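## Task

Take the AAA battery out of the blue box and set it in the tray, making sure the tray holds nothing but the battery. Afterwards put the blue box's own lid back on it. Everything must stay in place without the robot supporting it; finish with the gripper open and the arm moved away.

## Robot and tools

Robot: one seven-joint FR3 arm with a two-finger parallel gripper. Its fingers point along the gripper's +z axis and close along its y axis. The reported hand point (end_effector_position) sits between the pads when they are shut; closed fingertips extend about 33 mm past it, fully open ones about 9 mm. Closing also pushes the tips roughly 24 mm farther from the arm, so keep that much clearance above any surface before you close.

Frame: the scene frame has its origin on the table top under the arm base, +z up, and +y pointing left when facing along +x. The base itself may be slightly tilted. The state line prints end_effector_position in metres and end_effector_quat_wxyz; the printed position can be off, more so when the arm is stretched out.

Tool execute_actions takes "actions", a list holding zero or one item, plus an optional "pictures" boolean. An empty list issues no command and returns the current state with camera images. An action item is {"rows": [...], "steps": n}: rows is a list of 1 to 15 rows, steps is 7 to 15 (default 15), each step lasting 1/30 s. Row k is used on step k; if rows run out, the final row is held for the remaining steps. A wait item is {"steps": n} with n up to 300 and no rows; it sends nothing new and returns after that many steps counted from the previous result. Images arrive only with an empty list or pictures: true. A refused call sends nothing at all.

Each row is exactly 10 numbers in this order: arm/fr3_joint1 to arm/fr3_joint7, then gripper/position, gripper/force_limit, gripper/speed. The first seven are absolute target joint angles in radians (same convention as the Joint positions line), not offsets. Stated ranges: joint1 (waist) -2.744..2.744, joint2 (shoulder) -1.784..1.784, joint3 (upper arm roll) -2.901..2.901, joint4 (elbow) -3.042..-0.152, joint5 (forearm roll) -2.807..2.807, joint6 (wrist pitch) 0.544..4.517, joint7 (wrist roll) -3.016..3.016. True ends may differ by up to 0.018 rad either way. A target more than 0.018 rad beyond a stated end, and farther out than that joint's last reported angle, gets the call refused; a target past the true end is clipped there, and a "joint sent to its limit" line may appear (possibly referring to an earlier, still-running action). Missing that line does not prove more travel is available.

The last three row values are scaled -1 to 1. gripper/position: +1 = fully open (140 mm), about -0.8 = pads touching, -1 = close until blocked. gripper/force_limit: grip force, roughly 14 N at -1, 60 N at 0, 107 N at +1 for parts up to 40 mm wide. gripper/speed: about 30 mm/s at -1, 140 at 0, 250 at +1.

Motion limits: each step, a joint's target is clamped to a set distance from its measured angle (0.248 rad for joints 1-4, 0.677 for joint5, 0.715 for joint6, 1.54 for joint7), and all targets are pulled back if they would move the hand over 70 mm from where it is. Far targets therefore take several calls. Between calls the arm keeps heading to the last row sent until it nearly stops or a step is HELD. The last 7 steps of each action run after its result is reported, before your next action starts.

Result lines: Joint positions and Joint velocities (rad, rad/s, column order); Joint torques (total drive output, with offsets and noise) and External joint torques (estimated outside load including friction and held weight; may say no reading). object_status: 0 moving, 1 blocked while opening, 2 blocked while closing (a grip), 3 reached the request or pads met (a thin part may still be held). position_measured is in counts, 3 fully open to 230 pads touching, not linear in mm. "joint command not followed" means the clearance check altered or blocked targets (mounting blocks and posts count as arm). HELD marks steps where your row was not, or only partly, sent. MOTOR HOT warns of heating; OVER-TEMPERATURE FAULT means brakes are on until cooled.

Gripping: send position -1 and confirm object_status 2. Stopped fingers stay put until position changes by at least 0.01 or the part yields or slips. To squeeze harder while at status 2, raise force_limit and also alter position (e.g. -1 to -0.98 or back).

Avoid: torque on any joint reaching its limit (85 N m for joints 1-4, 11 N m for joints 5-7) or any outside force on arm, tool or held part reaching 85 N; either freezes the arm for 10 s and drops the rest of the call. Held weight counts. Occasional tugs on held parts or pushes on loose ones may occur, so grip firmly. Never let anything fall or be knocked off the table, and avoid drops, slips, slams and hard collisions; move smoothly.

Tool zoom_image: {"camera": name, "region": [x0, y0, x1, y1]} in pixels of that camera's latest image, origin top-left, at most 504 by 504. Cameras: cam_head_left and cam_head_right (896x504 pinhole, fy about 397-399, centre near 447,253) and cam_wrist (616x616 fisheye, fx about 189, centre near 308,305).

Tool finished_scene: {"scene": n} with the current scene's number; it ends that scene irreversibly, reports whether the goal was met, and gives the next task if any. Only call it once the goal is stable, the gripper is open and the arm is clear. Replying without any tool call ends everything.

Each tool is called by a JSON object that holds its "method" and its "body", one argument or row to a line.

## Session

{"method": "execute_actions", "body": {
  "actions": []
}}

Scene clock: 0.00 s of 8400.00 s.
end_effector_position=(+0.1465, -0.2428, +0.3637) position_measured=3 object_status=3 end_effector_quat_wxyz=(+0.066, +0.188, +0.958, +0.209)
Joint positions: [-1.356 -0.569  0.032 -2.45   0.297  1.534  0.552]
Joint velocities: [-0.001 -0.     0.    -0.001 -0.002  0.001 -0.001]
Joint torques (N m, as the joint torque sensors report them, + toward a larger angle): no reading
External joint torques (N m, as the arm's controller estimates them; a push from outside toward a larger angle lowers the number): no reading

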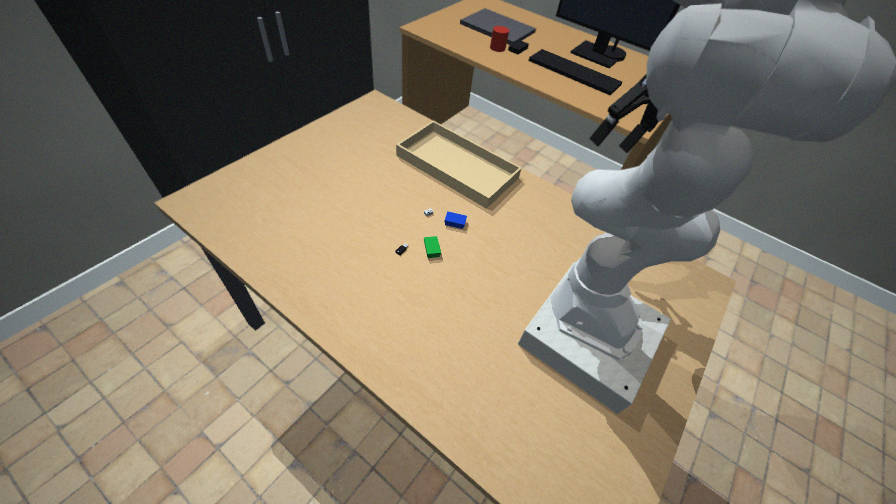

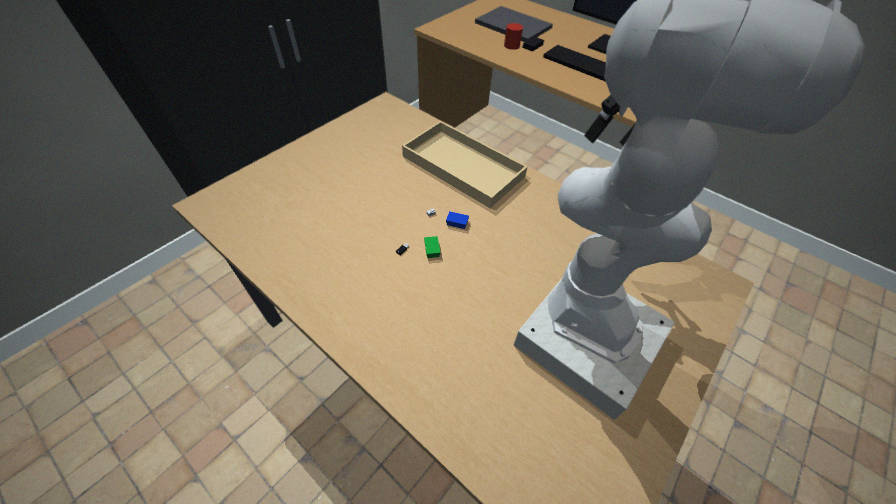

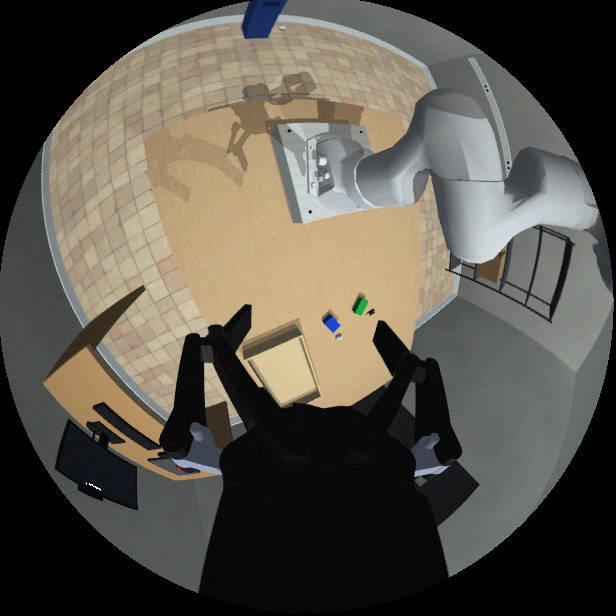

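{"method": "execute_actions", "body": {
  "actions": [
    {"rows":[[-1.1,-0.5,0,-2.45,0,1.95,0.2,-0.1,-0.5,0.3]],"steps":10}
  ]
}}

{"method": "execute_actions", "body": {
  "actions": [
    {"rows":[[-0.09,-0.2,0,-2.5,0,2.3,-0.38,-0.1,-0.5,0.3]],"steps":15}
  ]
}}

{"method": "execute_actions", "body": {
  "actions": [
    {"rows":[[-0.09,-0.2,0,-2.5,0,2.3,-0.38,-0.1,-0.5,0.3]],"steps":15}
  ]
}}

{"method": "execute_actions", "body": {
  "actions": [
    {"rows":[[-0.09,0.047,0,-2.525,0,2.575,-0.38,-0.1,-0.5,0.3]],"steps":15}
  ]
}}

{"method": "execute_actions", "body": {
  "actions": [
    {"steps":20}
  ],
  "pictures": true
}}

Scene clock: 1.17 s of 8400.00 s.
end_effector_position=(+0.1456, -0.2733, +0.3477) position_measured=19 object_status=0 end_effector_quat_wxyz=(+0.032, +0.108, +0.983, +0.148)
Joint positions: [-1.238 -0.54   0.01  -2.449  0.183  1.657  0.489]
Joint velocities: [ 1.178  0.363 -0.04  -0.001 -1.061  1.266 -0.693]
Joint torques (N m, as the joint torque sensors report them, + toward a larger angle): [ -0.1  -13.74  -3.61  22.29   0.47   2.11  -0.38]
External joint torques (N m, as the arm's controller estimates them; a push from outside toward a larger angle lowers the number): [ 2.67  1.49 -1.39 -1.59 -0.83  0.74 -0.41]
Steps of this call (steps 1 to 32: nothing new was sent; steps 33 to 35: the first 3 steps of this action). Readings (joint positions | what the end effector reports):
33: [-1.325 -0.564 0.020 -2.449 0.262 1.567 0.535] | position_measured=3 object_status=0
34: [-1.280 -0.552 0.013 -2.449 0.221 1.613 0.512] | position_measured=10 object_status=0
35: the state above

Scene clock: 1.67 s of 8400.00 s.
end_effector_position=(+0.2646, -0.3055, +0.2507) position_measured=141 object_status=0 end_effector_quat_wxyz=(-0.014, -0.297, +0.953, +0.049)
Joint positions: [-0.826 -0.281 -0.007 -2.482  0.014  2.096  0.093]
Joint velocities: [ 1.276  0.623  0.052 -0.129 -0.035  0.657 -0.883]
Joint torques (N m, as the joint torque sensors report them, + toward a larger angle): [  0.73 -26.56  -0.16  23.86  -0.23   2.86  -0.48]
External joint torques (N m, as the arm's controller estimates them; a push from outside toward a larger angle lowers the number): [ 2.27  2.2   0.11 -1.41 -0.75  0.61 -0.51]
Steps of this call (steps 1 to 7: the last 7 steps of your previous action; steps 8 to 15: the first 8 steps of this action). Readings (joint positions | what the end effector reports):
8: [-1.088 -0.490 -0.003 -2.449 0.027 1.902 0.310] | position_measured=94 object_status=0
9: [-1.056 -0.460 -0.006 -2.450 0.024 1.936 0.278] | position_measured=103 object_status=0
11: [-0.988 -0.393 -0.007 -2.460 0.021 1.995 0.217] | position_measured=122 object_status=0
15: the state above

Scene clock: 2.17 s of 8400.00 s.
end_effector_position=(+0.4343, -0.0710, +0.2226) position_measured=141 object_status=3 end_effector_quat_wxyz=(+0.006, +0.727, -0.687, -0.009)
Joint positions: [-0.137 -0.202  0.006 -2.496  0.005  2.271 -0.224]
Joint velocities: [ 0.79   0.008  0.113 -0.015 -0.014  0.163 -0.507]
Joint torques (N m, as the joint torque sensors report them, + toward a larger angle): [ -8.66 -20.67 -10.55  20.04   0.22   2.67  -0.24]
External joint torques (N m, as the arm's controller estimates them; a push from outside toward a larger angle lowers the number): [ 2.4   2.41  0.79 -1.82 -0.44  0.35 -0.28]
Steps of this call (steps 1 to 7: the last 7 steps of your previous action; steps 8 to 15: the first 8 steps of this action). Readings (joint positions | what the end effector reports):
8: [-0.451 -0.209 -0.003 -2.495 0.008 2.219 -0.101] | position_measured=141 object_status=3
9: [-0.403 -0.207 -0.002 -2.495 0.007 2.228 -0.119] | position_measured=141 object_status=3
11: [-0.306 -0.204 -0.002 -2.495 0.007 2.243 -0.152] | position_measured=141 object_status=3
15: the state above

Scene clock: 2.67 s of 8400.00 s.
end_effector_position=(+0.4331, -0.0537, +0.1176) position_measured=141 object_status=3 end_effector_quat_wxyz=(+0.019, +0.779, -0.626, -0.031)
Joint positions: [-0.093  0.045  0.001 -2.529  0.003  2.5   -0.345]
Joint velocities: [ 0.001  0.173 -0.001 -0.03   0.     0.397 -0.105]
Joint torques (N m, as the joint torque sensors report them, + toward a larger angle): [  1.75 -35.64  -1.7   21.82  -0.28   3.73  -0.25]
External joint torques (N m, as the arm's controller estimates them; a push from outside toward a larger angle lowers the number): [ 1.74  1.12 -1.75 -2.56 -0.75  0.43 -0.25]
Steps of this call (steps 1 to 7: the last 7 steps of your previous action; steps 8 to 15: the first 8 steps of this action). Readings (joint positions | what the end effector reports):
8: [-0.093 -0.182 0.003 -2.495 0.003 2.320 -0.312] | position_measured=141 object_status=3
9: [-0.093 -0.138 0.003 -2.493 0.003 2.357 -0.316] | position_measured=141 object_status=3
11: [-0.093 -0.043 0.002 -2.506 0.003 2.423 -0.327] | position_measured=141 object_status=3
15: the state above

Scene clock: 3.33 s of 8400.00 s.
end_effector_position=(+0.4566, -0.0567, +0.1226) position_measured=141 object_status=3 end_effector_quat_wxyz=(+0.001, +0.789, -0.615, -0.001)
Joint positions: [-0.093  0.048  0.001 -2.527  0.003  2.571 -0.373]
Joint velocities: [ 0.001  0.     0.     0.    -0.001  0.009 -0.013]
Joint torques (N m, as the joint torque sensors report them, + toward a larger angle): [  2.26 -28.85  -1.35  18.63  -0.25   2.94  -0.13]
External joint torques (N m, as the arm's controller estimates them; a push from outside toward a larger angle lowers the number): [ 2.26 -0.59 -1.39 -0.28 -0.68  0.42 -0.13]
Kept back: nothing.
Steps of this call (steps 1 to 7: the last 7 steps of your previous action; steps 8 to 20: the robot went on to your last target). Readings (joint positions | what the end effector reports):
1: [-0.093 0.048 0.001 -2.530 0.003 2.512 -0.348] | position_measured=141 object_status=3
2: [-0.093 0.049 0.001 -2.529 0.003 2.523 -0.351] | position_measured=141 object_status=3
4: [-0.093 0.049 0.001 -2.528 0.003 2.539 -0.356] | position_measured=141 object_status=3
8: [-0.093 0.048 0.001 -2.527 0.003 2.558 -0.363] | position_measured=141 object_status=3
20: the state above

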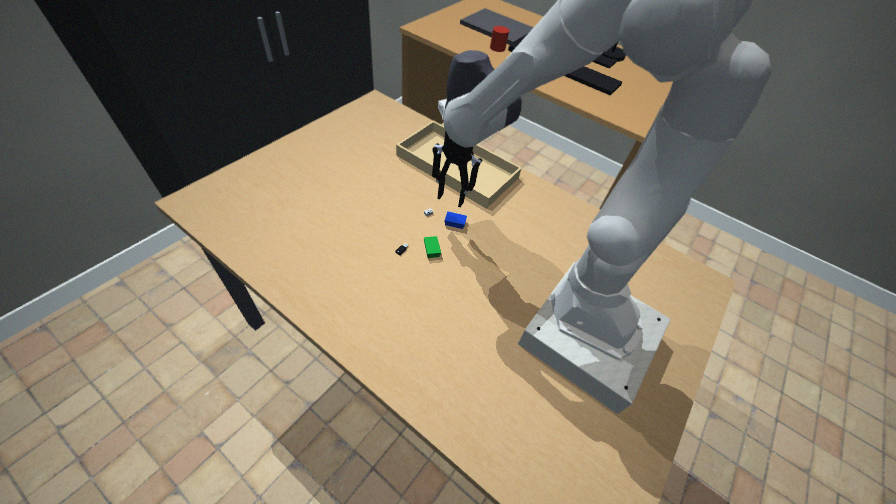

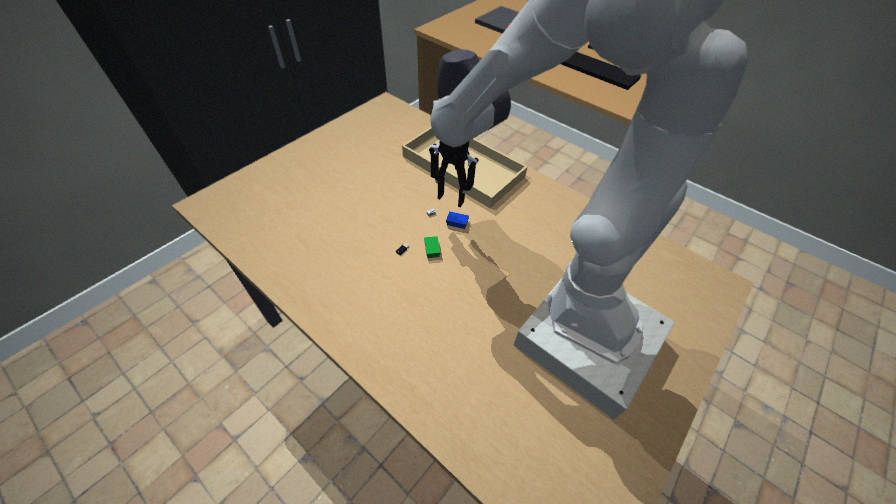

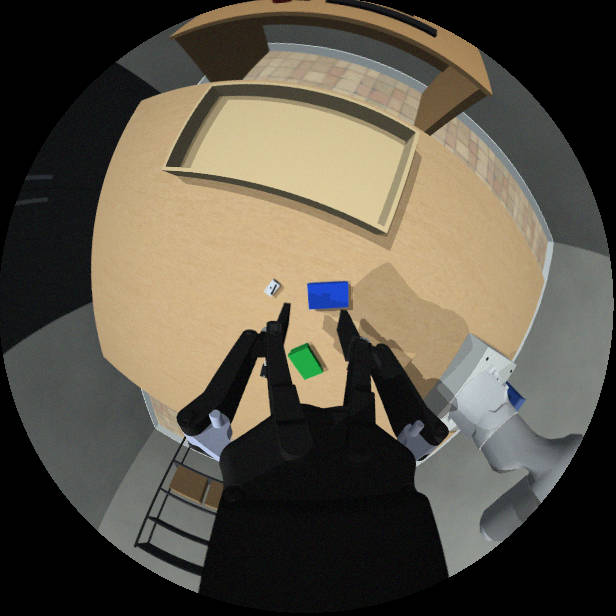

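{"method": "execute_actions", "body": {
  "actions": [
    {"rows":[[-0.124,0.06,0,-2.57,0,2.63,1.165,-0.1,-0.5,0.3]],"steps":15}
  ]
}}

{"method": "execute_actions", "body": {
  "actions": [
    {"rows":[[-0.124,0.08,0,-2.58,0,2.66,1.165,-0.1,-0.5,0.3],[-0.124,0.1,0,-2.585,0,2.685,1.165,-0.1,-0.5,0.3],[-0.124,0.12,0,-2.59,0,2.71,1.165,-0.1,-0.5,0.3],[-0.124,0.14,0,-2.59,0,2.73,1.165,-0.1,-0.5,0.3],[-0.124,0.154,0,-2.59,0,2.745,1.165,-0.1,-0.5,0.3]],"steps":15}
  ]
}}

{"method": "execute_actions", "body": {
  "actions": [
    {"steps":25}
  ],
  "pictures": true
}}

Scene clock: 4.53 s of 8400.00 s.
end_effector_position=(+0.4403, -0.0683, +0.1064) position_measured=141 object_status=3 end_effector_quat_wxyz=(-0.005, -0.439, +0.899, +0.003)
Joint positions: [-0.121  0.06  -0.    -2.568  0.003  2.615  0.505]
Joint velocities: [-0.004 -0.001 -0.001 -0.01   0.001  0.074  2.173]
Joint torques (N m, as the joint torque sensors report them, + toward a larger angle): [  0.52 -27.95  -0.38  15.55  -0.25   3.15   0.42]
External joint torques (N m, as the arm's controller estimates them; a push from outside toward a larger angle lowers the number): [ 0.3   0.49 -0.8  -2.93 -0.61  0.63  0.45]
Steps of this call (steps 1 to 15: the robot went on to your last target; steps 16 to 28: nothing new was sent; steps 29 to 36: the first 8 steps of this action). Readings (joint positions | what the end effector reports):
29: [-0.097 0.048 0.003 -2.533 0.003 2.582 -0.252] | position_measured=141 object_status=3
30: [-0.104 0.049 0.003 -2.543 0.003 2.591 -0.105] | position_measured=141 object_status=3
32: [-0.115 0.056 0.001 -2.559 0.003 2.602 0.144] | position_measured=141 object_status=3
36: the state above

Scene clock: 5.03 s of 8400.00 s.
end_effector_position=(+0.4279, -0.0666, +0.0684) position_measured=141 object_status=3 end_effector_quat_wxyz=(-0.014, -0.188, +0.982, +0.004)
Joint positions: [-0.121  0.147 -0.    -2.589  0.003  2.705  1.035]
Joint velocities: [ 0.001  0.166  0.001 -0.047  0.001  0.197  0.421]
Joint torques (N m, as the joint torque sensors report them, + toward a larger angle): [ -1.04 -32.44   0.16  18.04  -0.28   3.54   0.09]
External joint torques (N m, as the arm's controller estimates them; a push from outside toward a larger angle lowers the number): [-1.07  1.69 -0.02 -1.43 -0.6   0.56  0.09]
Steps of this call (steps 1 to 7: the last 7 steps of your previous action; steps 8 to 15: the first 8 steps of this action). Readings (joint positions | what the end effector reports):
8: [-0.121 0.062 -0.000 -2.569 0.003 2.630 0.889] | position_measured=141 object_status=3
9: [-0.121 0.068 -0.000 -2.571 0.003 2.639 0.917] | position_measured=141 object_status=3
11: [-0.121 0.096 -0.000 -2.578 0.003 2.665 0.965] | position_measured=141 object_status=3
15: the state above

Scene clock: 5.87 s of 8400.00 s.
end_effector_position=(+0.4368, -0.0680, +0.0684) position_measured=141 object_status=3 end_effector_quat_wxyz=(-0.000, -0.130, +0.992, -0.001)
Joint positions: [-0.121  0.153 -0.    -2.591  0.003  2.742  1.154]
Joint velocities: [ 0.001 -0.001  0.001 -0.001 -0.001  0.001  0.026]
Joint torques (N m, as the joint torque sensors report them, + toward a larger angle): [ -1.08 -28.72   0.72  15.5   -0.24   2.94   0.16]
External joint torques (N m, as the arm's controller estimates them; a push from outside toward a larger angle lowers the number): [-1.07  0.31  0.58 -0.6  -0.54  0.5   0.16]
Kept back: nothing.
Steps of this call (steps 1 to 7: the last 7 steps of your previous action; steps 8 to 25: the robot went on to your last target). Readings (joint positions | what the end effector reports):
1: [-0.121 0.151 -0.000 -2.590 0.003 2.711 1.048] | position_measured=141 object_status=3
2: [-0.121 0.153 -0.000 -2.591 0.003 2.717 1.060] | position_measured=141 object_status=3
4: [-0.121 0.153 -0.000 -2.591 0.003 2.725 1.080] | position_measured=141 object_status=3
8: [-0.121 0.153 -0.000 -2.591 0.003 2.735 1.109] | position_measured=141 object_status=3
25: the state above

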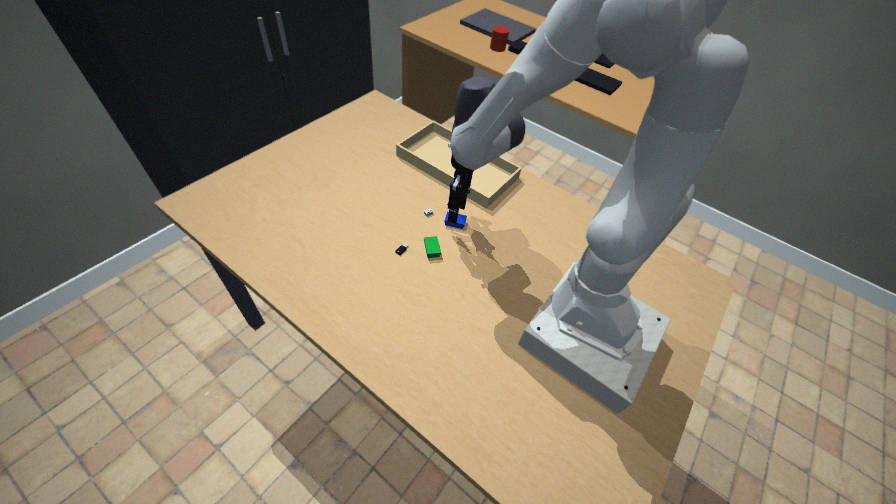

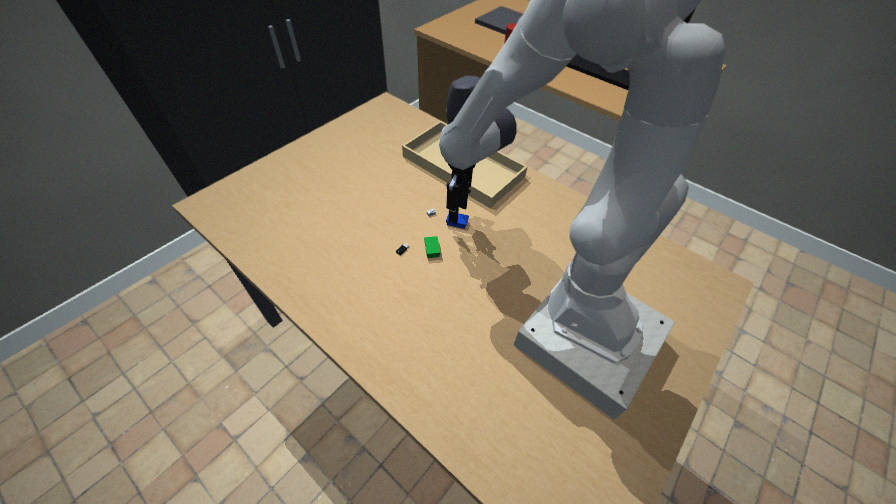

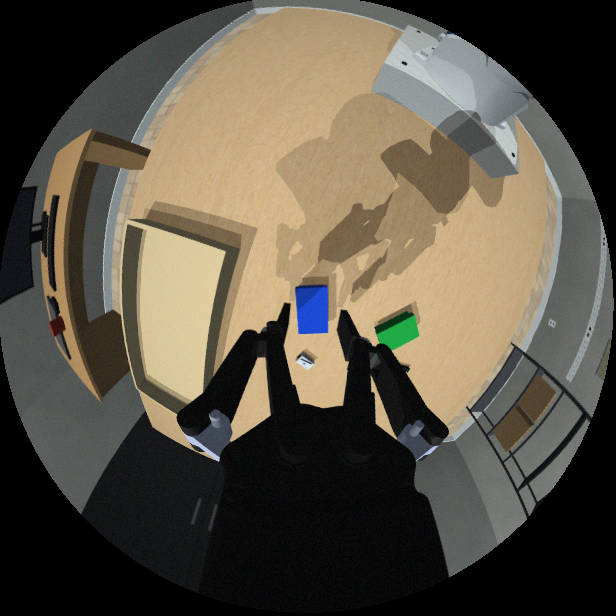

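{"method": "execute_actions", "body": {
  "actions": [
    {"rows":[[-0.124,0.15,0,-2.603,0,2.75,1.1,-0.1,-0.5,0.3],[-0.124,0.15,0,-2.603,0,2.752,1.1,-0.1,-0.5,0.3],[-0.124,0.158,0,-2.603,0,2.76,1.1,-0.1,-0.5,0.3],[-0.124,0.166,0,-2.602,0,2.768,1.1,-0.1,-0.5,0.3],[-0.124,0.174,0,-2.602,0,2.776,1.1,-0.1,-0.5,0.3],[-0.124,0.182,0,-2.601,0,2.784,1.1,-0.1,-0.5,0.3],[-0.124,0.19,0,-2.6,0,2.791,1.1,-0.1,-0.5,0.3],[-0.124,0.197,0,-2.6,0,2.798,1.1,-0.1,-0.5,0.3],[-0.124,0.204,0,-2.599,0,2.804,1.1,-0.1,-0.5,0.3],[-0.124,0.21,0,-2.599,0,2.81,1.1,-0.1,-0.5,0.3]],"steps":15}
  ]
}}

{"method": "execute_actions", "body": {
  "actions": [
    {"steps":15}
  ],
  "pictures": true
}}

Scene clock: 6.63 s of 8400.00 s.
end_effector_position=(+0.4316, -0.0673, +0.0572) position_measured=141 object_status=3 end_effector_quat_wxyz=(-0.003, -0.143, +0.990, +0.000)
Joint positions: [-0.121  0.179 -0.    -2.598  0.003  2.769  1.128]
Joint velocities: [ 0.002  0.219  0.001  0.001 -0.     0.157 -0.081]
Joint torques (N m, as the joint torque sensors report them, + toward a larger angle): [ -0.04 -26.95   0.11  13.57  -0.25   3.03  -0.24]
External joint torques (N m, as the arm's controller estimates them; a push from outside toward a larger angle lowers the number): [-0.06  3.1  -0.07 -1.8  -0.53  0.6  -0.24]
Steps of this call (steps 1 to 15: the robot went on to your last target; steps 16 to 23: the first 8 steps of this action). Readings (joint positions | what the end effector reports):
16: [-0.121 0.153 -0.000 -2.592 0.003 2.744 1.156] | position_measured=141 object_status=3
17: [-0.121 0.152 -0.000 -2.595 0.003 2.745 1.150] | position_measured=141 object_status=3
19: [-0.121 0.155 -0.000 -2.598 0.003 2.750 1.141] | position_measured=141 object_status=3
23: the state above

Scene clock: 7.13 s of 8400.00 s.
end_effector_position=(+0.4323, -0.0674, +0.0472) position_measured=141 object_status=3 end_effector_quat_wxyz=(-0.000, -0.152, +0.988, -0.001)
Joint positions: [-0.121  0.208 -0.    -2.599  0.003  2.805  1.108]
Joint velocities: [ 0.    -0.     0.001 -0.    -0.     0.012 -0.015]
Joint torques (N m, as the joint torque sensors report them, + toward a larger angle): [ -1.15 -28.55  -0.06  13.02  -0.46   2.88  -0.24]
External joint torques (N m, as the arm's controller estimates them; a push from outside toward a larger angle lowers the number): [-1.12  1.13 -0.22 -1.97 -0.72  0.45 -0.24]
Kept back: nothing.
Steps of this call (steps 1 to 7: the last 7 steps of your previous action; steps 8 to 15: the robot went on to your last target). Readings (joint positions | what the end effector reports):
1: [-0.121 0.186 -0.000 -2.598 0.003 2.775 1.125] | position_measured=141 object_status=3
2: [-0.121 0.193 -0.000 -2.598 0.003 2.780 1.123] | position_measured=141 object_status=3
4: [-0.121 0.204 -0.000 -2.599 0.003 2.789 1.119] | position_measured=141 object_status=3
8: [-0.121 0.208 -0.000 -2.599 0.003 2.799 1.113] | position_measured=141 object_status=3
15: the state above

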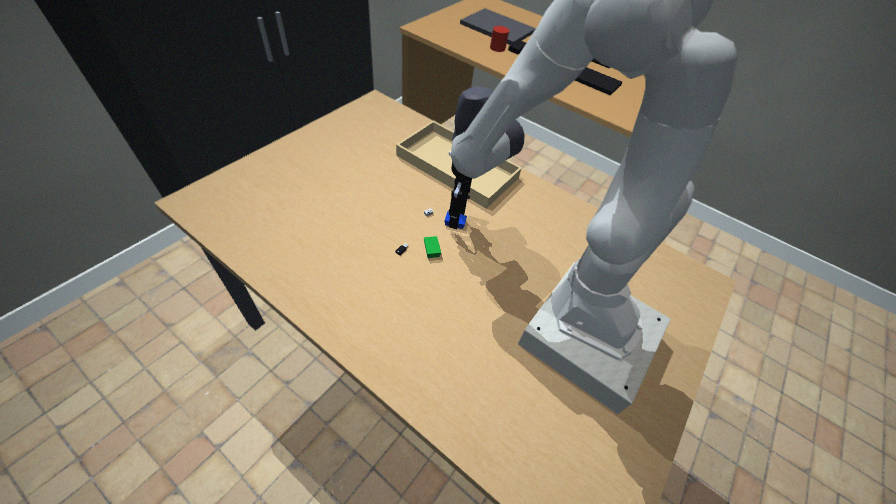

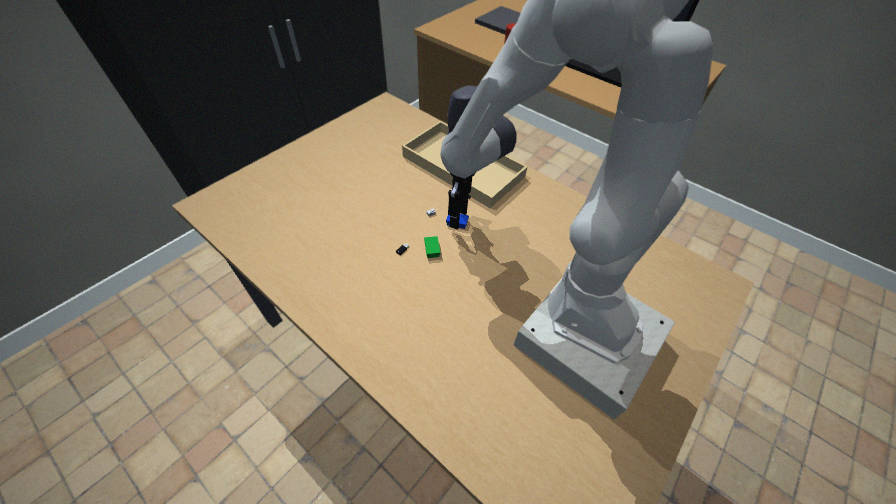

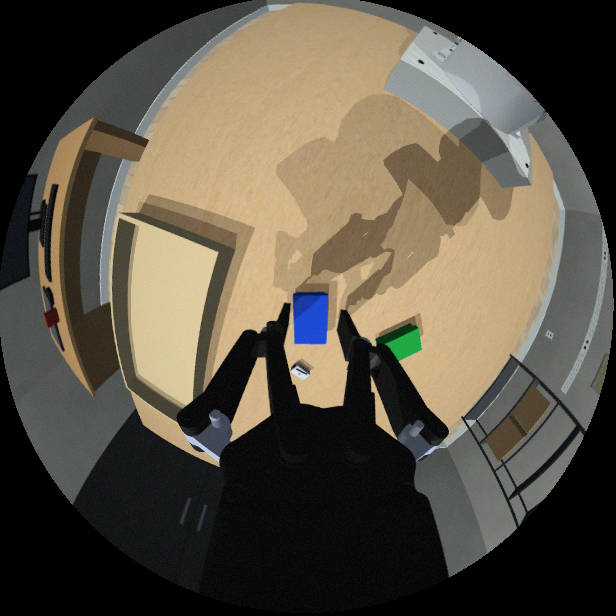

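{"method": "execute_actions", "body": {
  "actions": [
    {"rows":[[-0.124,0.208,0,-2.599,0,2.808,1.1,-1,-0.4,0]],"steps":15}
  ]
}}

{"method": "execute_actions", "body": {
  "actions": [
    {"rows":[[-0.124,0.208,0,-2.599,0,2.808,1.1,-1,-0.4,0],[-0.124,0.2,0,-2.6,0,2.798,1.1,-1,-0.4,0],[-0.124,0.19,0,-2.601,0,2.788,1.1,-1,-0.4,0],[-0.124,0.178,0,-2.602,0,2.776,1.1,-1,-0.4,0],[-0.124,0.164,0,-2.603,0,2.762,1.1,-1,-0.4,0],[-0.124,0.148,0,-2.604,0,2.746,1.1,-1,-0.4,0],[-0.124,0.13,0,-2.605,0,2.728,1.1,-1,-0.4,0],[-0.124,0.11,0,-2.606,0,2.71,1.1,-1,-0.4,0],[-0.124,0.09,0,-2.61,0,2.695,1.1,-1,-0.4,0]],"steps":15}
  ],
  "pictures": true
}}

Scene clock: 7.93 s of 8400.00 s.
end_effector_position=(+0.4333, -0.0676, +0.0478) position_measured=174 object_status=0 end_effector_quat_wxyz=(+0.001, -0.154, +0.988, -0.001)
Joint positions: [-0.122  0.207 -0.    -2.599  0.003  2.807  1.104]
Joint velocities: [-0.001 -0.001  0.001  0.     0.     0.    -0.002]
Joint torques (N m, as the joint torque sensors report them, + toward a larger angle): [ -0.91 -29.43   0.42  13.74  -0.29   2.62  -0.27]
External joint torques (N m, as the arm's controller estimates them; a push from outside toward a larger angle lowers the number): [-0.86  0.24  0.27 -1.31 -0.56  0.17 -0.27]
Steps of this call (steps 1 to 15: the robot went on to your last target; step 16: nothing new was sent; steps 17 to 24: the first 8 steps of this action). Readings (joint positions | what the end effector reports):
17: [-0.122 0.208 -0.000 -2.599 0.003 2.807 1.104] | position_measured=141 object_status=0
18: [-0.122 0.208 -0.000 -2.599 0.003 2.807 1.104] | position_measured=147 object_status=0
20: [-0.122 0.208 -0.000 -2.599 0.003 2.807 1.104] | position_measured=162 object_status=0
24: the state above

Scene clock: 8.43 s of 8400.00 s.
end_effector_position=(+0.4361, -0.0679, +0.0671) position_measured=175 object_status=2 end_effector_quat_wxyz=(+0.005, -0.154, +0.988, -0.002)
Joint positions: [-0.122  0.151 -0.    -2.604  0.003  2.765  1.103]
Joint velocities: [ 0.    -0.487 -0.    -0.027 -0.001 -0.329 -0.   ]
Joint torques (N m, as the joint torque sensors report them, + toward a larger angle): [ -0.34 -29.91  -0.01  15.21  -0.23   2.46  -0.16]
External joint torques (N m, as the arm's controller estimates them; a push from outside toward a larger angle lowers the number): [-0.18 -1.24 -0.01 -1.97 -0.53 -0.31 -0.16]
Steps of this call (steps 1 to 7: the last 7 steps of your previous action; steps 8 to 15: the first 8 steps of this action). Readings (joint positions | what the end effector reports):
8: [-0.122 0.207 -0.000 -2.599 0.003 2.807 1.103] | position_measured=175 object_status=2
9: [-0.122 0.207 -0.000 -2.599 0.003 2.806 1.103] | position_measured=175 object_status=2
11: [-0.122 0.199 -0.000 -2.600 0.003 2.799 1.103] | position_measured=175 object_status=2
15: the state above

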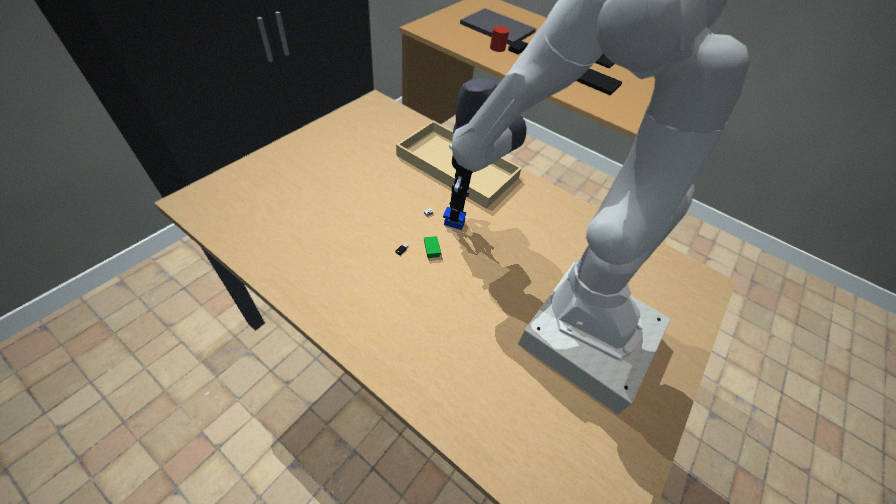

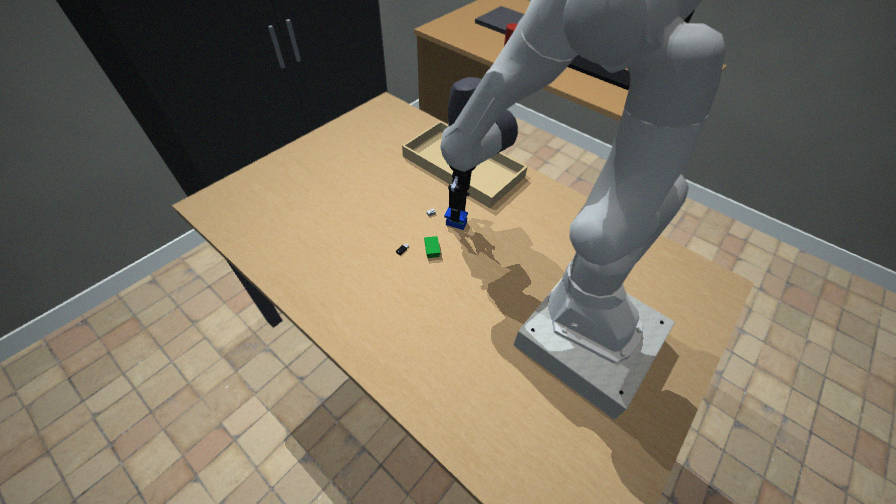

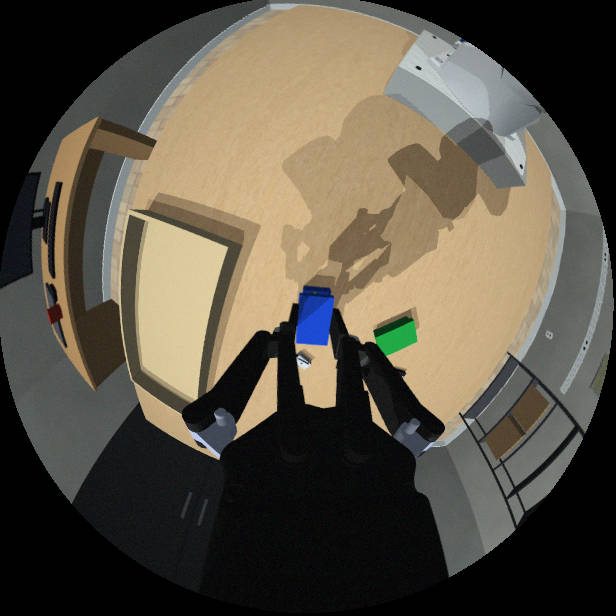

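{"method": "execute_actions", "body": {
  "actions": [
    {"rows":[[-0.124,0.06,0,-2.64,0,2.7,1.1,-1,-0.4,0],[-0.124,0.02,0,-2.7,0,2.72,1.1,-1,-0.4,0],[-0.124,-0.02,0,-2.76,0,2.74,1.1,-1,-0.4,0],[-0.124,-0.05,0,-2.82,0,2.775,1.1,-1,-0.4,0],[-0.124,-0.07,0,-2.87,0,2.80,1.1,-1,-0.4,0],[-0.124,-0.07,0,-2.886,0,2.82,1.1,-1,-0.4,0]],"steps":15}
  ]
}}

{"method": "execute_actions", "body": {
  "actions": [
    {"rows":[[-0.124,-0.06,0,-2.886,0,2.828,1.1,-1,-0.4,0],[-0.124,-0.045,0,-2.885,0,2.842,1.1,-1,-0.4,0],[-0.124,-0.03,0,-2.884,0,2.856,1.1,-1,-0.4,0],[-0.124,-0.015,0,-2.883,0,2.87,1.1,-1,-0.4,0],[-0.124,0,0,-2.882,0,2.884,1.1,-1,-0.4,0],[-0.124,0.012,0,-2.881,0,2.895,1.1,-1,-0.4,0],[-0.124,0.024,0,-2.88,0,2.906,1.1,-1,-0.4,0],[-0.124,0.034,0,-2.88,0,2.915,1.1,-1,-0.4,0],[-0.124,0.044,0,-2.879,0,2.924,1.1,-1,-0.4,0],[-0.124,0.052,0,-2.879,0,2.931,1.1,-1,-0.4,0],[-0.124,0.058,0,-2.878,0,2.937,1.1,-1,-0.4,0]],"steps":15}
  ]
}}

{"method": "execute_actions", "body": {
  "actions": [
    {"steps":15}
  ],
  "pictures": true
}}

Scene clock: 9.50 s of 8400.00 s.
end_effector_position=(+0.3467, -0.0541, +0.0745) position_measured=175 object_status=2 end_effector_quat_wxyz=(-0.013, -0.154, +0.988, +0.003)
Joint positions: [-0.122 -0.054 -0.    -2.852  0.003  2.768  1.103]
Joint velocities: [-0.001 -0.147 -0.001 -0.523  0.     0.249  0.002]
Joint torques (N m, as the joint torque sensors report them, + toward a larger angle): [ -0.49 -22.94   0.04  19.34  -0.24   4.03  -0.22]
External joint torques (N m, as the arm's controller estimates them; a push from outside toward a larger angle lowers the number): [-0.23 -0.51  0.36 -2.53 -0.66  0.6  -0.21]
Steps of this call (steps 1 to 7: the last 7 steps of your previous action; steps 8 to 24: the robot went on to your last target; steps 25 to 32: the first 8 steps of this action). Readings (joint positions | what the end effector reports):
25: [-0.122 0.086 -0.000 -2.614 0.003 2.699 1.103] | position_measured=175 object_status=2
26: [-0.122 0.070 -0.000 -2.634 0.003 2.703 1.103] | position_measured=175 object_status=2
28: [-0.122 0.015 -0.000 -2.710 0.003 2.721 1.103] | position_measured=175 object_status=2
32: the state above

Scene clock: 10.00 s of 8400.00 s.
end_effector_position=(+0.3372, -0.0527, +0.0531) position_measured=175 object_status=2 end_effector_quat_wxyz=(-0.010, -0.154, +0.988, +0.002)
Joint positions: [-0.122  0.006 -0.    -2.882  0.003  2.867  1.103]
Joint velocities: [ 0.001  0.362 -0.     0.003 -0.     0.274 -0.001]
Joint torques (N m, as the joint torque sensors report them, + toward a larger angle): [ -0.34 -21.66  -0.57  13.9   -0.33   2.95  -0.24]
External joint torques (N m, as the arm's controller estimates them; a push from outside toward a larger angle lowers the number): [-0.24  1.78 -0.49  0.28 -0.53  0.52 -0.24]
Steps of this call (steps 1 to 7: the last 7 steps of your previous action; steps 8 to 15: the first 8 steps of this action). Readings (joint positions | what the end effector reports):
8: [-0.122 -0.067 -0.000 -2.883 0.003 2.808 1.103] | position_measured=175 object_status=2
9: [-0.122 -0.063 -0.000 -2.883 0.003 2.814 1.103] | position_measured=175 object_status=2
11: [-0.122 -0.045 -0.000 -2.883 0.003 2.829 1.103] | position_measured=175 object_status=2
15: the state above

Scene clock: 10.50 s of 8400.00 s.
end_effector_position=(+0.3414, -0.0535, +0.0420) position_measured=175 object_status=2 end_effector_quat_wxyz=(-0.002, -0.154, +0.988, -0.000)
Joint positions: [-0.122  0.056 -0.    -2.88   0.003  2.931  1.103]
Joint velocities: [ 0.001  0.002 -0.    -0.    -0.001  0.024  0.   ]
Joint torques (N m, as the joint torque sensors report them, + toward a larger angle): [ -0.25 -21.13  -0.61  13.04  -0.42   2.73  -0.25]
External joint torques (N m, as the arm's controller estimates them; a push from outside toward a larger angle lowers the number): [-0.22  0.94 -0.63  0.6  -0.59  0.33 -0.25]
Kept back: nothing.
Steps of this call (steps 1 to 7: the last 7 steps of your previous action; steps 8 to 15: the robot went on to your last target). Readings (joint positions | what the end effector reports):
1: [-0.122 0.018 -0.000 -2.882 0.003 2.876 1.103] | position_measured=175 object_status=2
2: [-0.122 0.029 -0.000 -2.882 0.003 2.885 1.103] | position_measured=175 object_status=2
4: [-0.122 0.046 -0.000 -2.882 0.003 2.901 1.103] | position_measured=175 object_status=2
8: [-0.122 0.056 -0.000 -2.881 0.003 2.919 1.103] | position_measured=175 object_status=2
15: the state above

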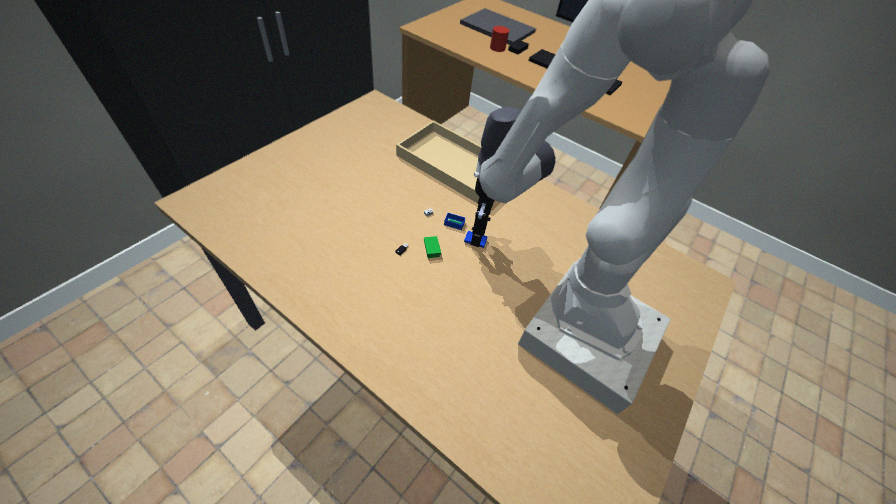

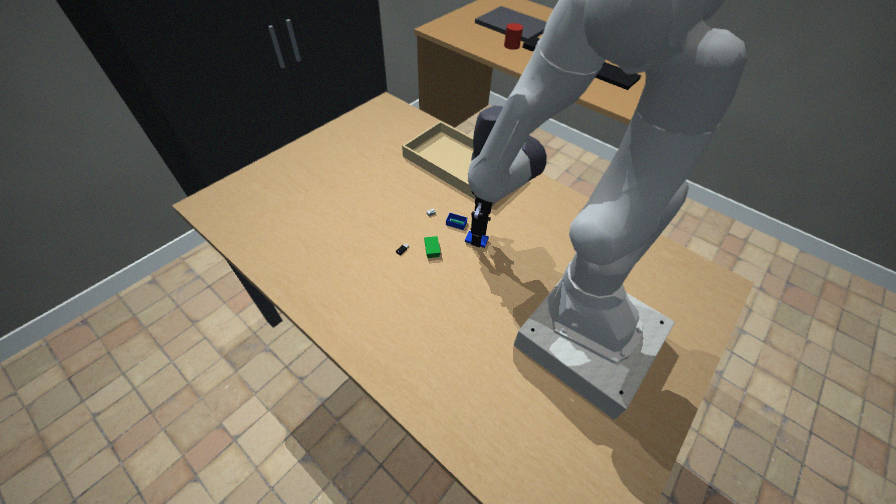

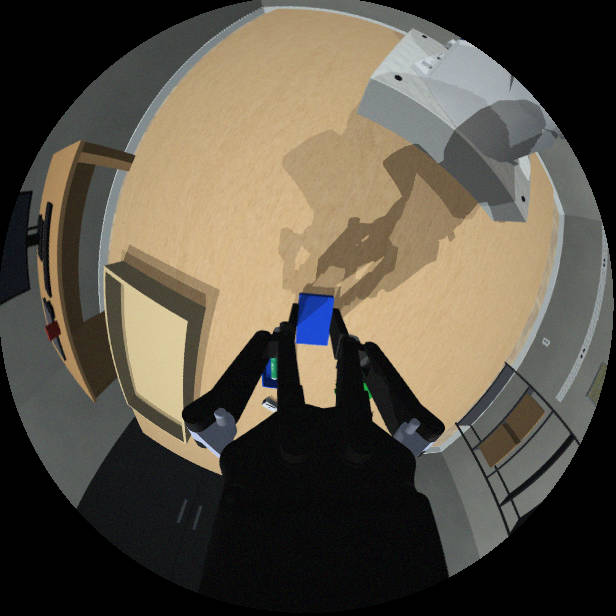

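{"method": "execute_actions", "body": {
  "actions": [
    {"rows":[[-0.124,0.062,0,-2.879,0,2.94,1.1,-1,-0.4,0],[-0.124,0.066,0,-2.879,0,2.943,1.1,-1,-0.4,0],[-0.124,0.066,0,-2.879,0,2.943,1.1,-1,-0.4,0],[-0.124,0.066,0,-2.879,0,2.943,1.1,-1,-0.4,0],[-0.124,0.066,0,-2.879,0,2.943,1.1,-0.1,-0.4,0.3]],"steps":14}
  ]
}}

{"method": "execute_actions", "body": {
  "actions": [
    {"rows":[[-0.124,0.066,0,-2.879,0,2.943,1.1,-0.1,-0.4,0.3],[-0.124,0.05,0,-2.88,0,2.928,1.1,-0.1,-0.4,0.3],[-0.124,0.025,0,-2.882,0,2.905,1.1,-0.1,-0.4,0.3],[-0.124,-0.01,0,-2.884,0,2.87,1.1,-0.1,-0.4,0.3],[-0.124,-0.05,0,-2.886,0,2.83,1.1,-0.1,-0.4,0.3],[-0.124,-0.08,0,-2.87,0,2.79,1.1,-0.1,-0.4,0.3],[-0.124,-0.05,0,-2.8,0,2.75,1.1,-0.1,-0.4,0.3],[-0.124,0,0,-2.73,0,2.73,1.1,-0.1,-0.4,0.3],[-0.124,0.06,0,-2.66,0,2.72,1.1,-0.1,-0.4,0.3],[-0.124,0.11,0,-2.606,0,2.72,1.1,-0.1,-0.4,0.3]],"steps":15}
  ]
}}

{"method": "execute_actions", "body": {
  "actions": [
    {"rows":[[-0.124,0.12,0,-2.605,0,2.73,1.1,-0.1,-0.4,0.3],[-0.124,0.13,0,-2.605,0,2.738,1.1,-0.1,-0.4,0.3],[-0.124,0.145,0,-2.604,0,2.75,1.1,-0.1,-0.4,0.3],[-0.124,0.158,0,-2.603,0,2.762,1.1,-0.1,-0.4,0.3],[-0.124,0.17,0,-2.602,0,2.774,1.1,-0.1,-0.4,0.3],[-0.124,0.18,0,-2.601,0,2.784,1.1,-0.1,-0.4,0.3],[-0.124,0.19,0,-2.6,0,2.793,1.1,-0.1,-0.4,0.3],[-0.124,0.2,0,-2.6,0,2.802,1.1,-0.1,-0.4,0.3],[-0.124,0.208,0,-2.599,0,2.809,1.1,-0.1,-0.4,0.3],[-0.124,0.215,0,-2.599,0,2.815,1.1,-0.1,-0.4,0.3]],"steps":15}
  ]
}}

{"method": "execute_actions", "body": {
  "actions": [
    {"steps":15}
  ],
  "pictures": true
}}

Scene clock: 13.53 s of 8400.00 s.
end_effector_position=(+0.3411, -0.0535, +0.0400) position_measured=161 object_status=0 end_effector_quat_wxyz=(-0.002, -0.154, +0.988, -0.000)
Joint positions: [-0.122  0.064 -0.    -2.88   0.003  2.939  1.103]
Joint velocities: [-0.001  0.005  0.001 -0.     0.001  0.01   0.   ]
Joint torques (N m, as the joint torque sensors report them, + toward a larger angle): [ -0.7  -21.03   0.28  12.46  -0.31   2.84  -0.28]
External joint torques (N m, as the arm's controller estimates them; a push from outside toward a larger angle lowers the number): [-0.65  1.45  0.27 -0.01 -0.47  0.41 -0.28]
Steps of this call (steps 1 to 15: the robot went on to your last target; steps 16 to 84: nothing new was sent; steps 85 to 91: the first 7 steps of this action). Readings (joint positions | what the end effector reports):
85: [-0.122 0.057 -0.000 -2.880 0.003 2.935 1.103] | position_measured=175 object_status=2
86: [-0.122 0.059 -0.000 -2.880 0.003 2.936 1.103] | position_measured=175 object_status=2
88: [-0.122 0.062 -0.000 -2.880 0.003 2.937 1.103] | position_measured=175 object_status=2
91: the state above

Scene clock: 14.03 s of 8400.00 s.
end_effector_position=(+0.3730, -0.0582, +0.0770) position_measured=141 object_status=3 end_effector_quat_wxyz=(+0.017, -0.155, +0.988, -0.006)
Joint positions: [-0.122 -0.027 -0.    -2.832  0.002  2.839  1.103]
Joint velocities: [ 0.     0.254 -0.001  1.284 -0.001 -0.626  0.001]
Joint torques (N m, as the joint torque sensors report them, + toward a larger angle): [ -0.73 -17.47  -0.06  13.09  -0.16   1.98  -0.17]
External joint torques (N m, as the arm's controller estimates them; a push from outside toward a larger angle lowers the number): [-0.18  0.01  0.48  0.92 -0.62 -0.22 -0.14]
Steps of this call (steps 1 to 7: the last 7 steps of your previous action; steps 8 to 15: the first 8 steps of this action). Readings (joint positions | what the end effector reports):
8: [-0.122 0.064 -0.000 -2.880 0.003 2.940 1.103] | position_measured=141 object_status=0
9: [-0.122 0.063 -0.000 -2.880 0.003 2.938 1.103] | position_measured=141 object_status=0
11: [-0.122 0.041 -0.000 -2.883 0.003 2.923 1.103] | position_measured=141 object_status=3
15: the state above

Scene clock: 14.53 s of 8400.00 s.
end_effector_position=(+0.4301, -0.0672, +0.0574) position_measured=141 object_status=3 end_effector_quat_wxyz=(-0.003, -0.155, +0.988, +0.000)
Joint positions: [-0.122  0.175 -0.    -2.603  0.002  2.77   1.103]
Joint velocities: [ 0.001  0.326 -0.001  0.015  0.     0.176  0.001]
Joint torques (N m, as the joint torque sensors report them, + toward a larger angle): [  0.36 -29.13   0.4   14.91  -0.05   2.92  -0.2 ]
External joint torques (N m, as the arm's controller estimates them; a push from outside toward a larger angle lowers the number): [ 0.43  1.93  0.32 -0.79 -0.34  0.46 -0.2 ]
Steps of this call (steps 1 to 7: the last 7 steps of your previous action; steps 8 to 15: the first 8 steps of this action). Readings (joint positions | what the end effector reports):
8: [-0.122 0.103 -0.000 -2.614 0.002 2.751 1.103] | position_measured=141 object_status=3
9: [-0.122 0.110 -0.000 -2.611 0.002 2.749 1.103] | position_measured=141 object_status=3
11: [-0.122 0.129 -0.000 -2.606 0.002 2.751 1.103] | position_measured=141 object_status=3
15: the state above

Scene clock: 15.03 s of 8400.00 s.
end_effector_position=(+0.4306, -0.0673, +0.0448) position_measured=141 object_status=3 end_effector_quat_wxyz=(-0.001, -0.155, +0.988, -0.001)
Joint positions: [-0.122  0.214 -0.    -2.601  0.002  2.81   1.103]
Joint velocities: [ 0.     0.     0.001 -0.001  0.002  0.014  0.   ]
Joint torques (N m, as the joint torque sensors report them, + toward a larger angle): [ -0.18 -28.42  -0.14  15.6   -0.2    2.79  -0.18]
External joint torques (N m, as the arm's controller estimates them; a push from outside toward a larger angle lowers the number): [-0.14  1.18 -0.3   0.85 -0.46  0.38 -0.18]
Kept back: nothing.
Steps of this call (steps 1 to 7: the last 7 steps of your previous action; steps 8 to 15: the robot went on to your last target). Readings (joint positions | what the end effector reports):
1: [-0.122 0.185 -0.000 -2.603 0.002 2.776 1.103] | position_measured=141 object_status=3
2: [-0.122 0.195 -0.000 -2.602 0.002 2.782 1.103] | position_measured=141 object_status=3
4: [-0.122 0.208 -0.000 -2.602 0.002 2.792 1.103] | position_measured=141 object_status=3
8: [-0.122 0.214 -0.000 -2.602 0.002 2.803 1.103] | position_measured=141 object_status=3
15: the state above

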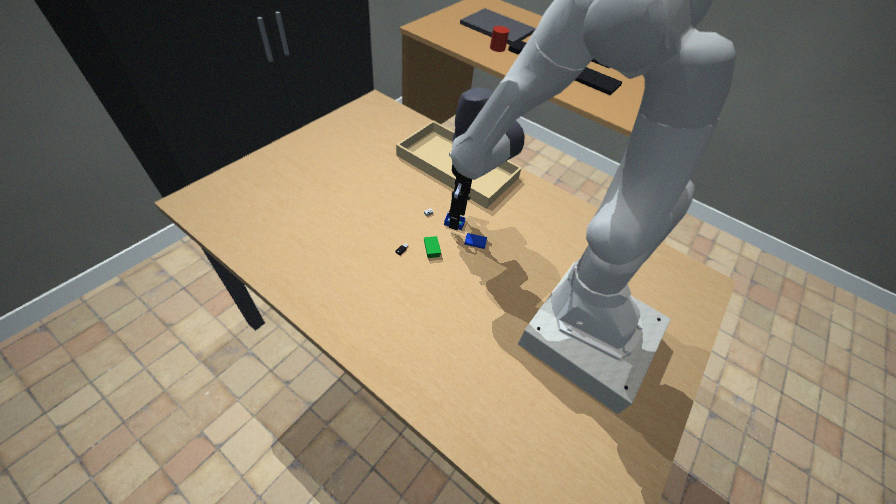

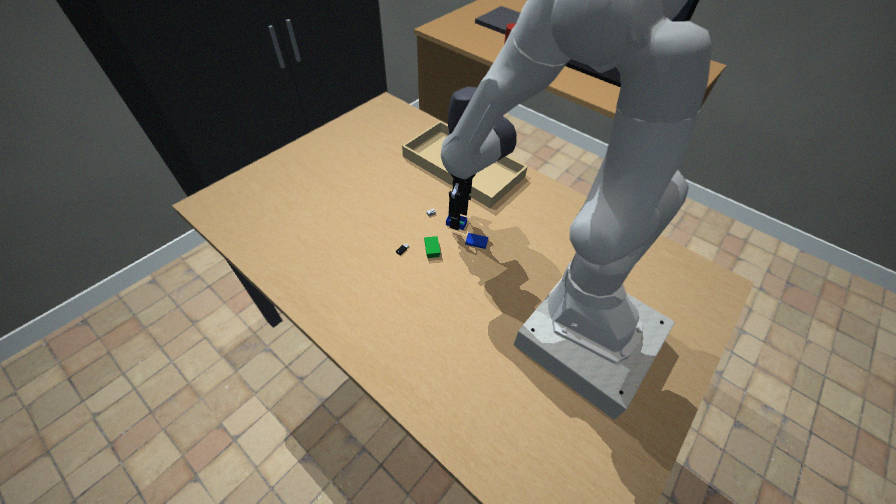

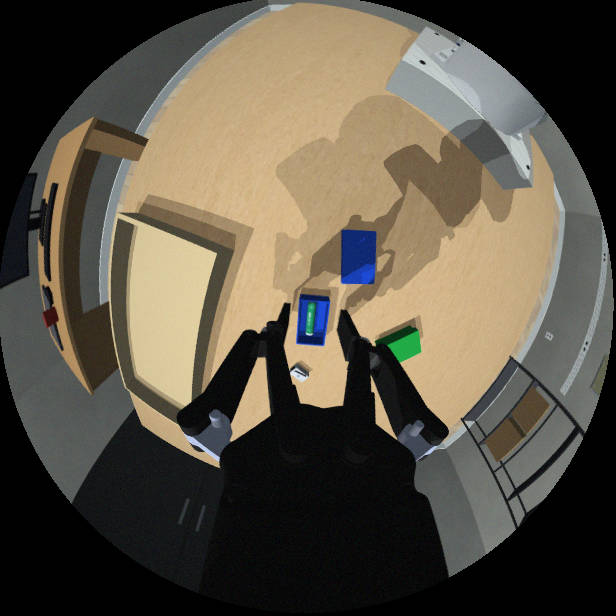

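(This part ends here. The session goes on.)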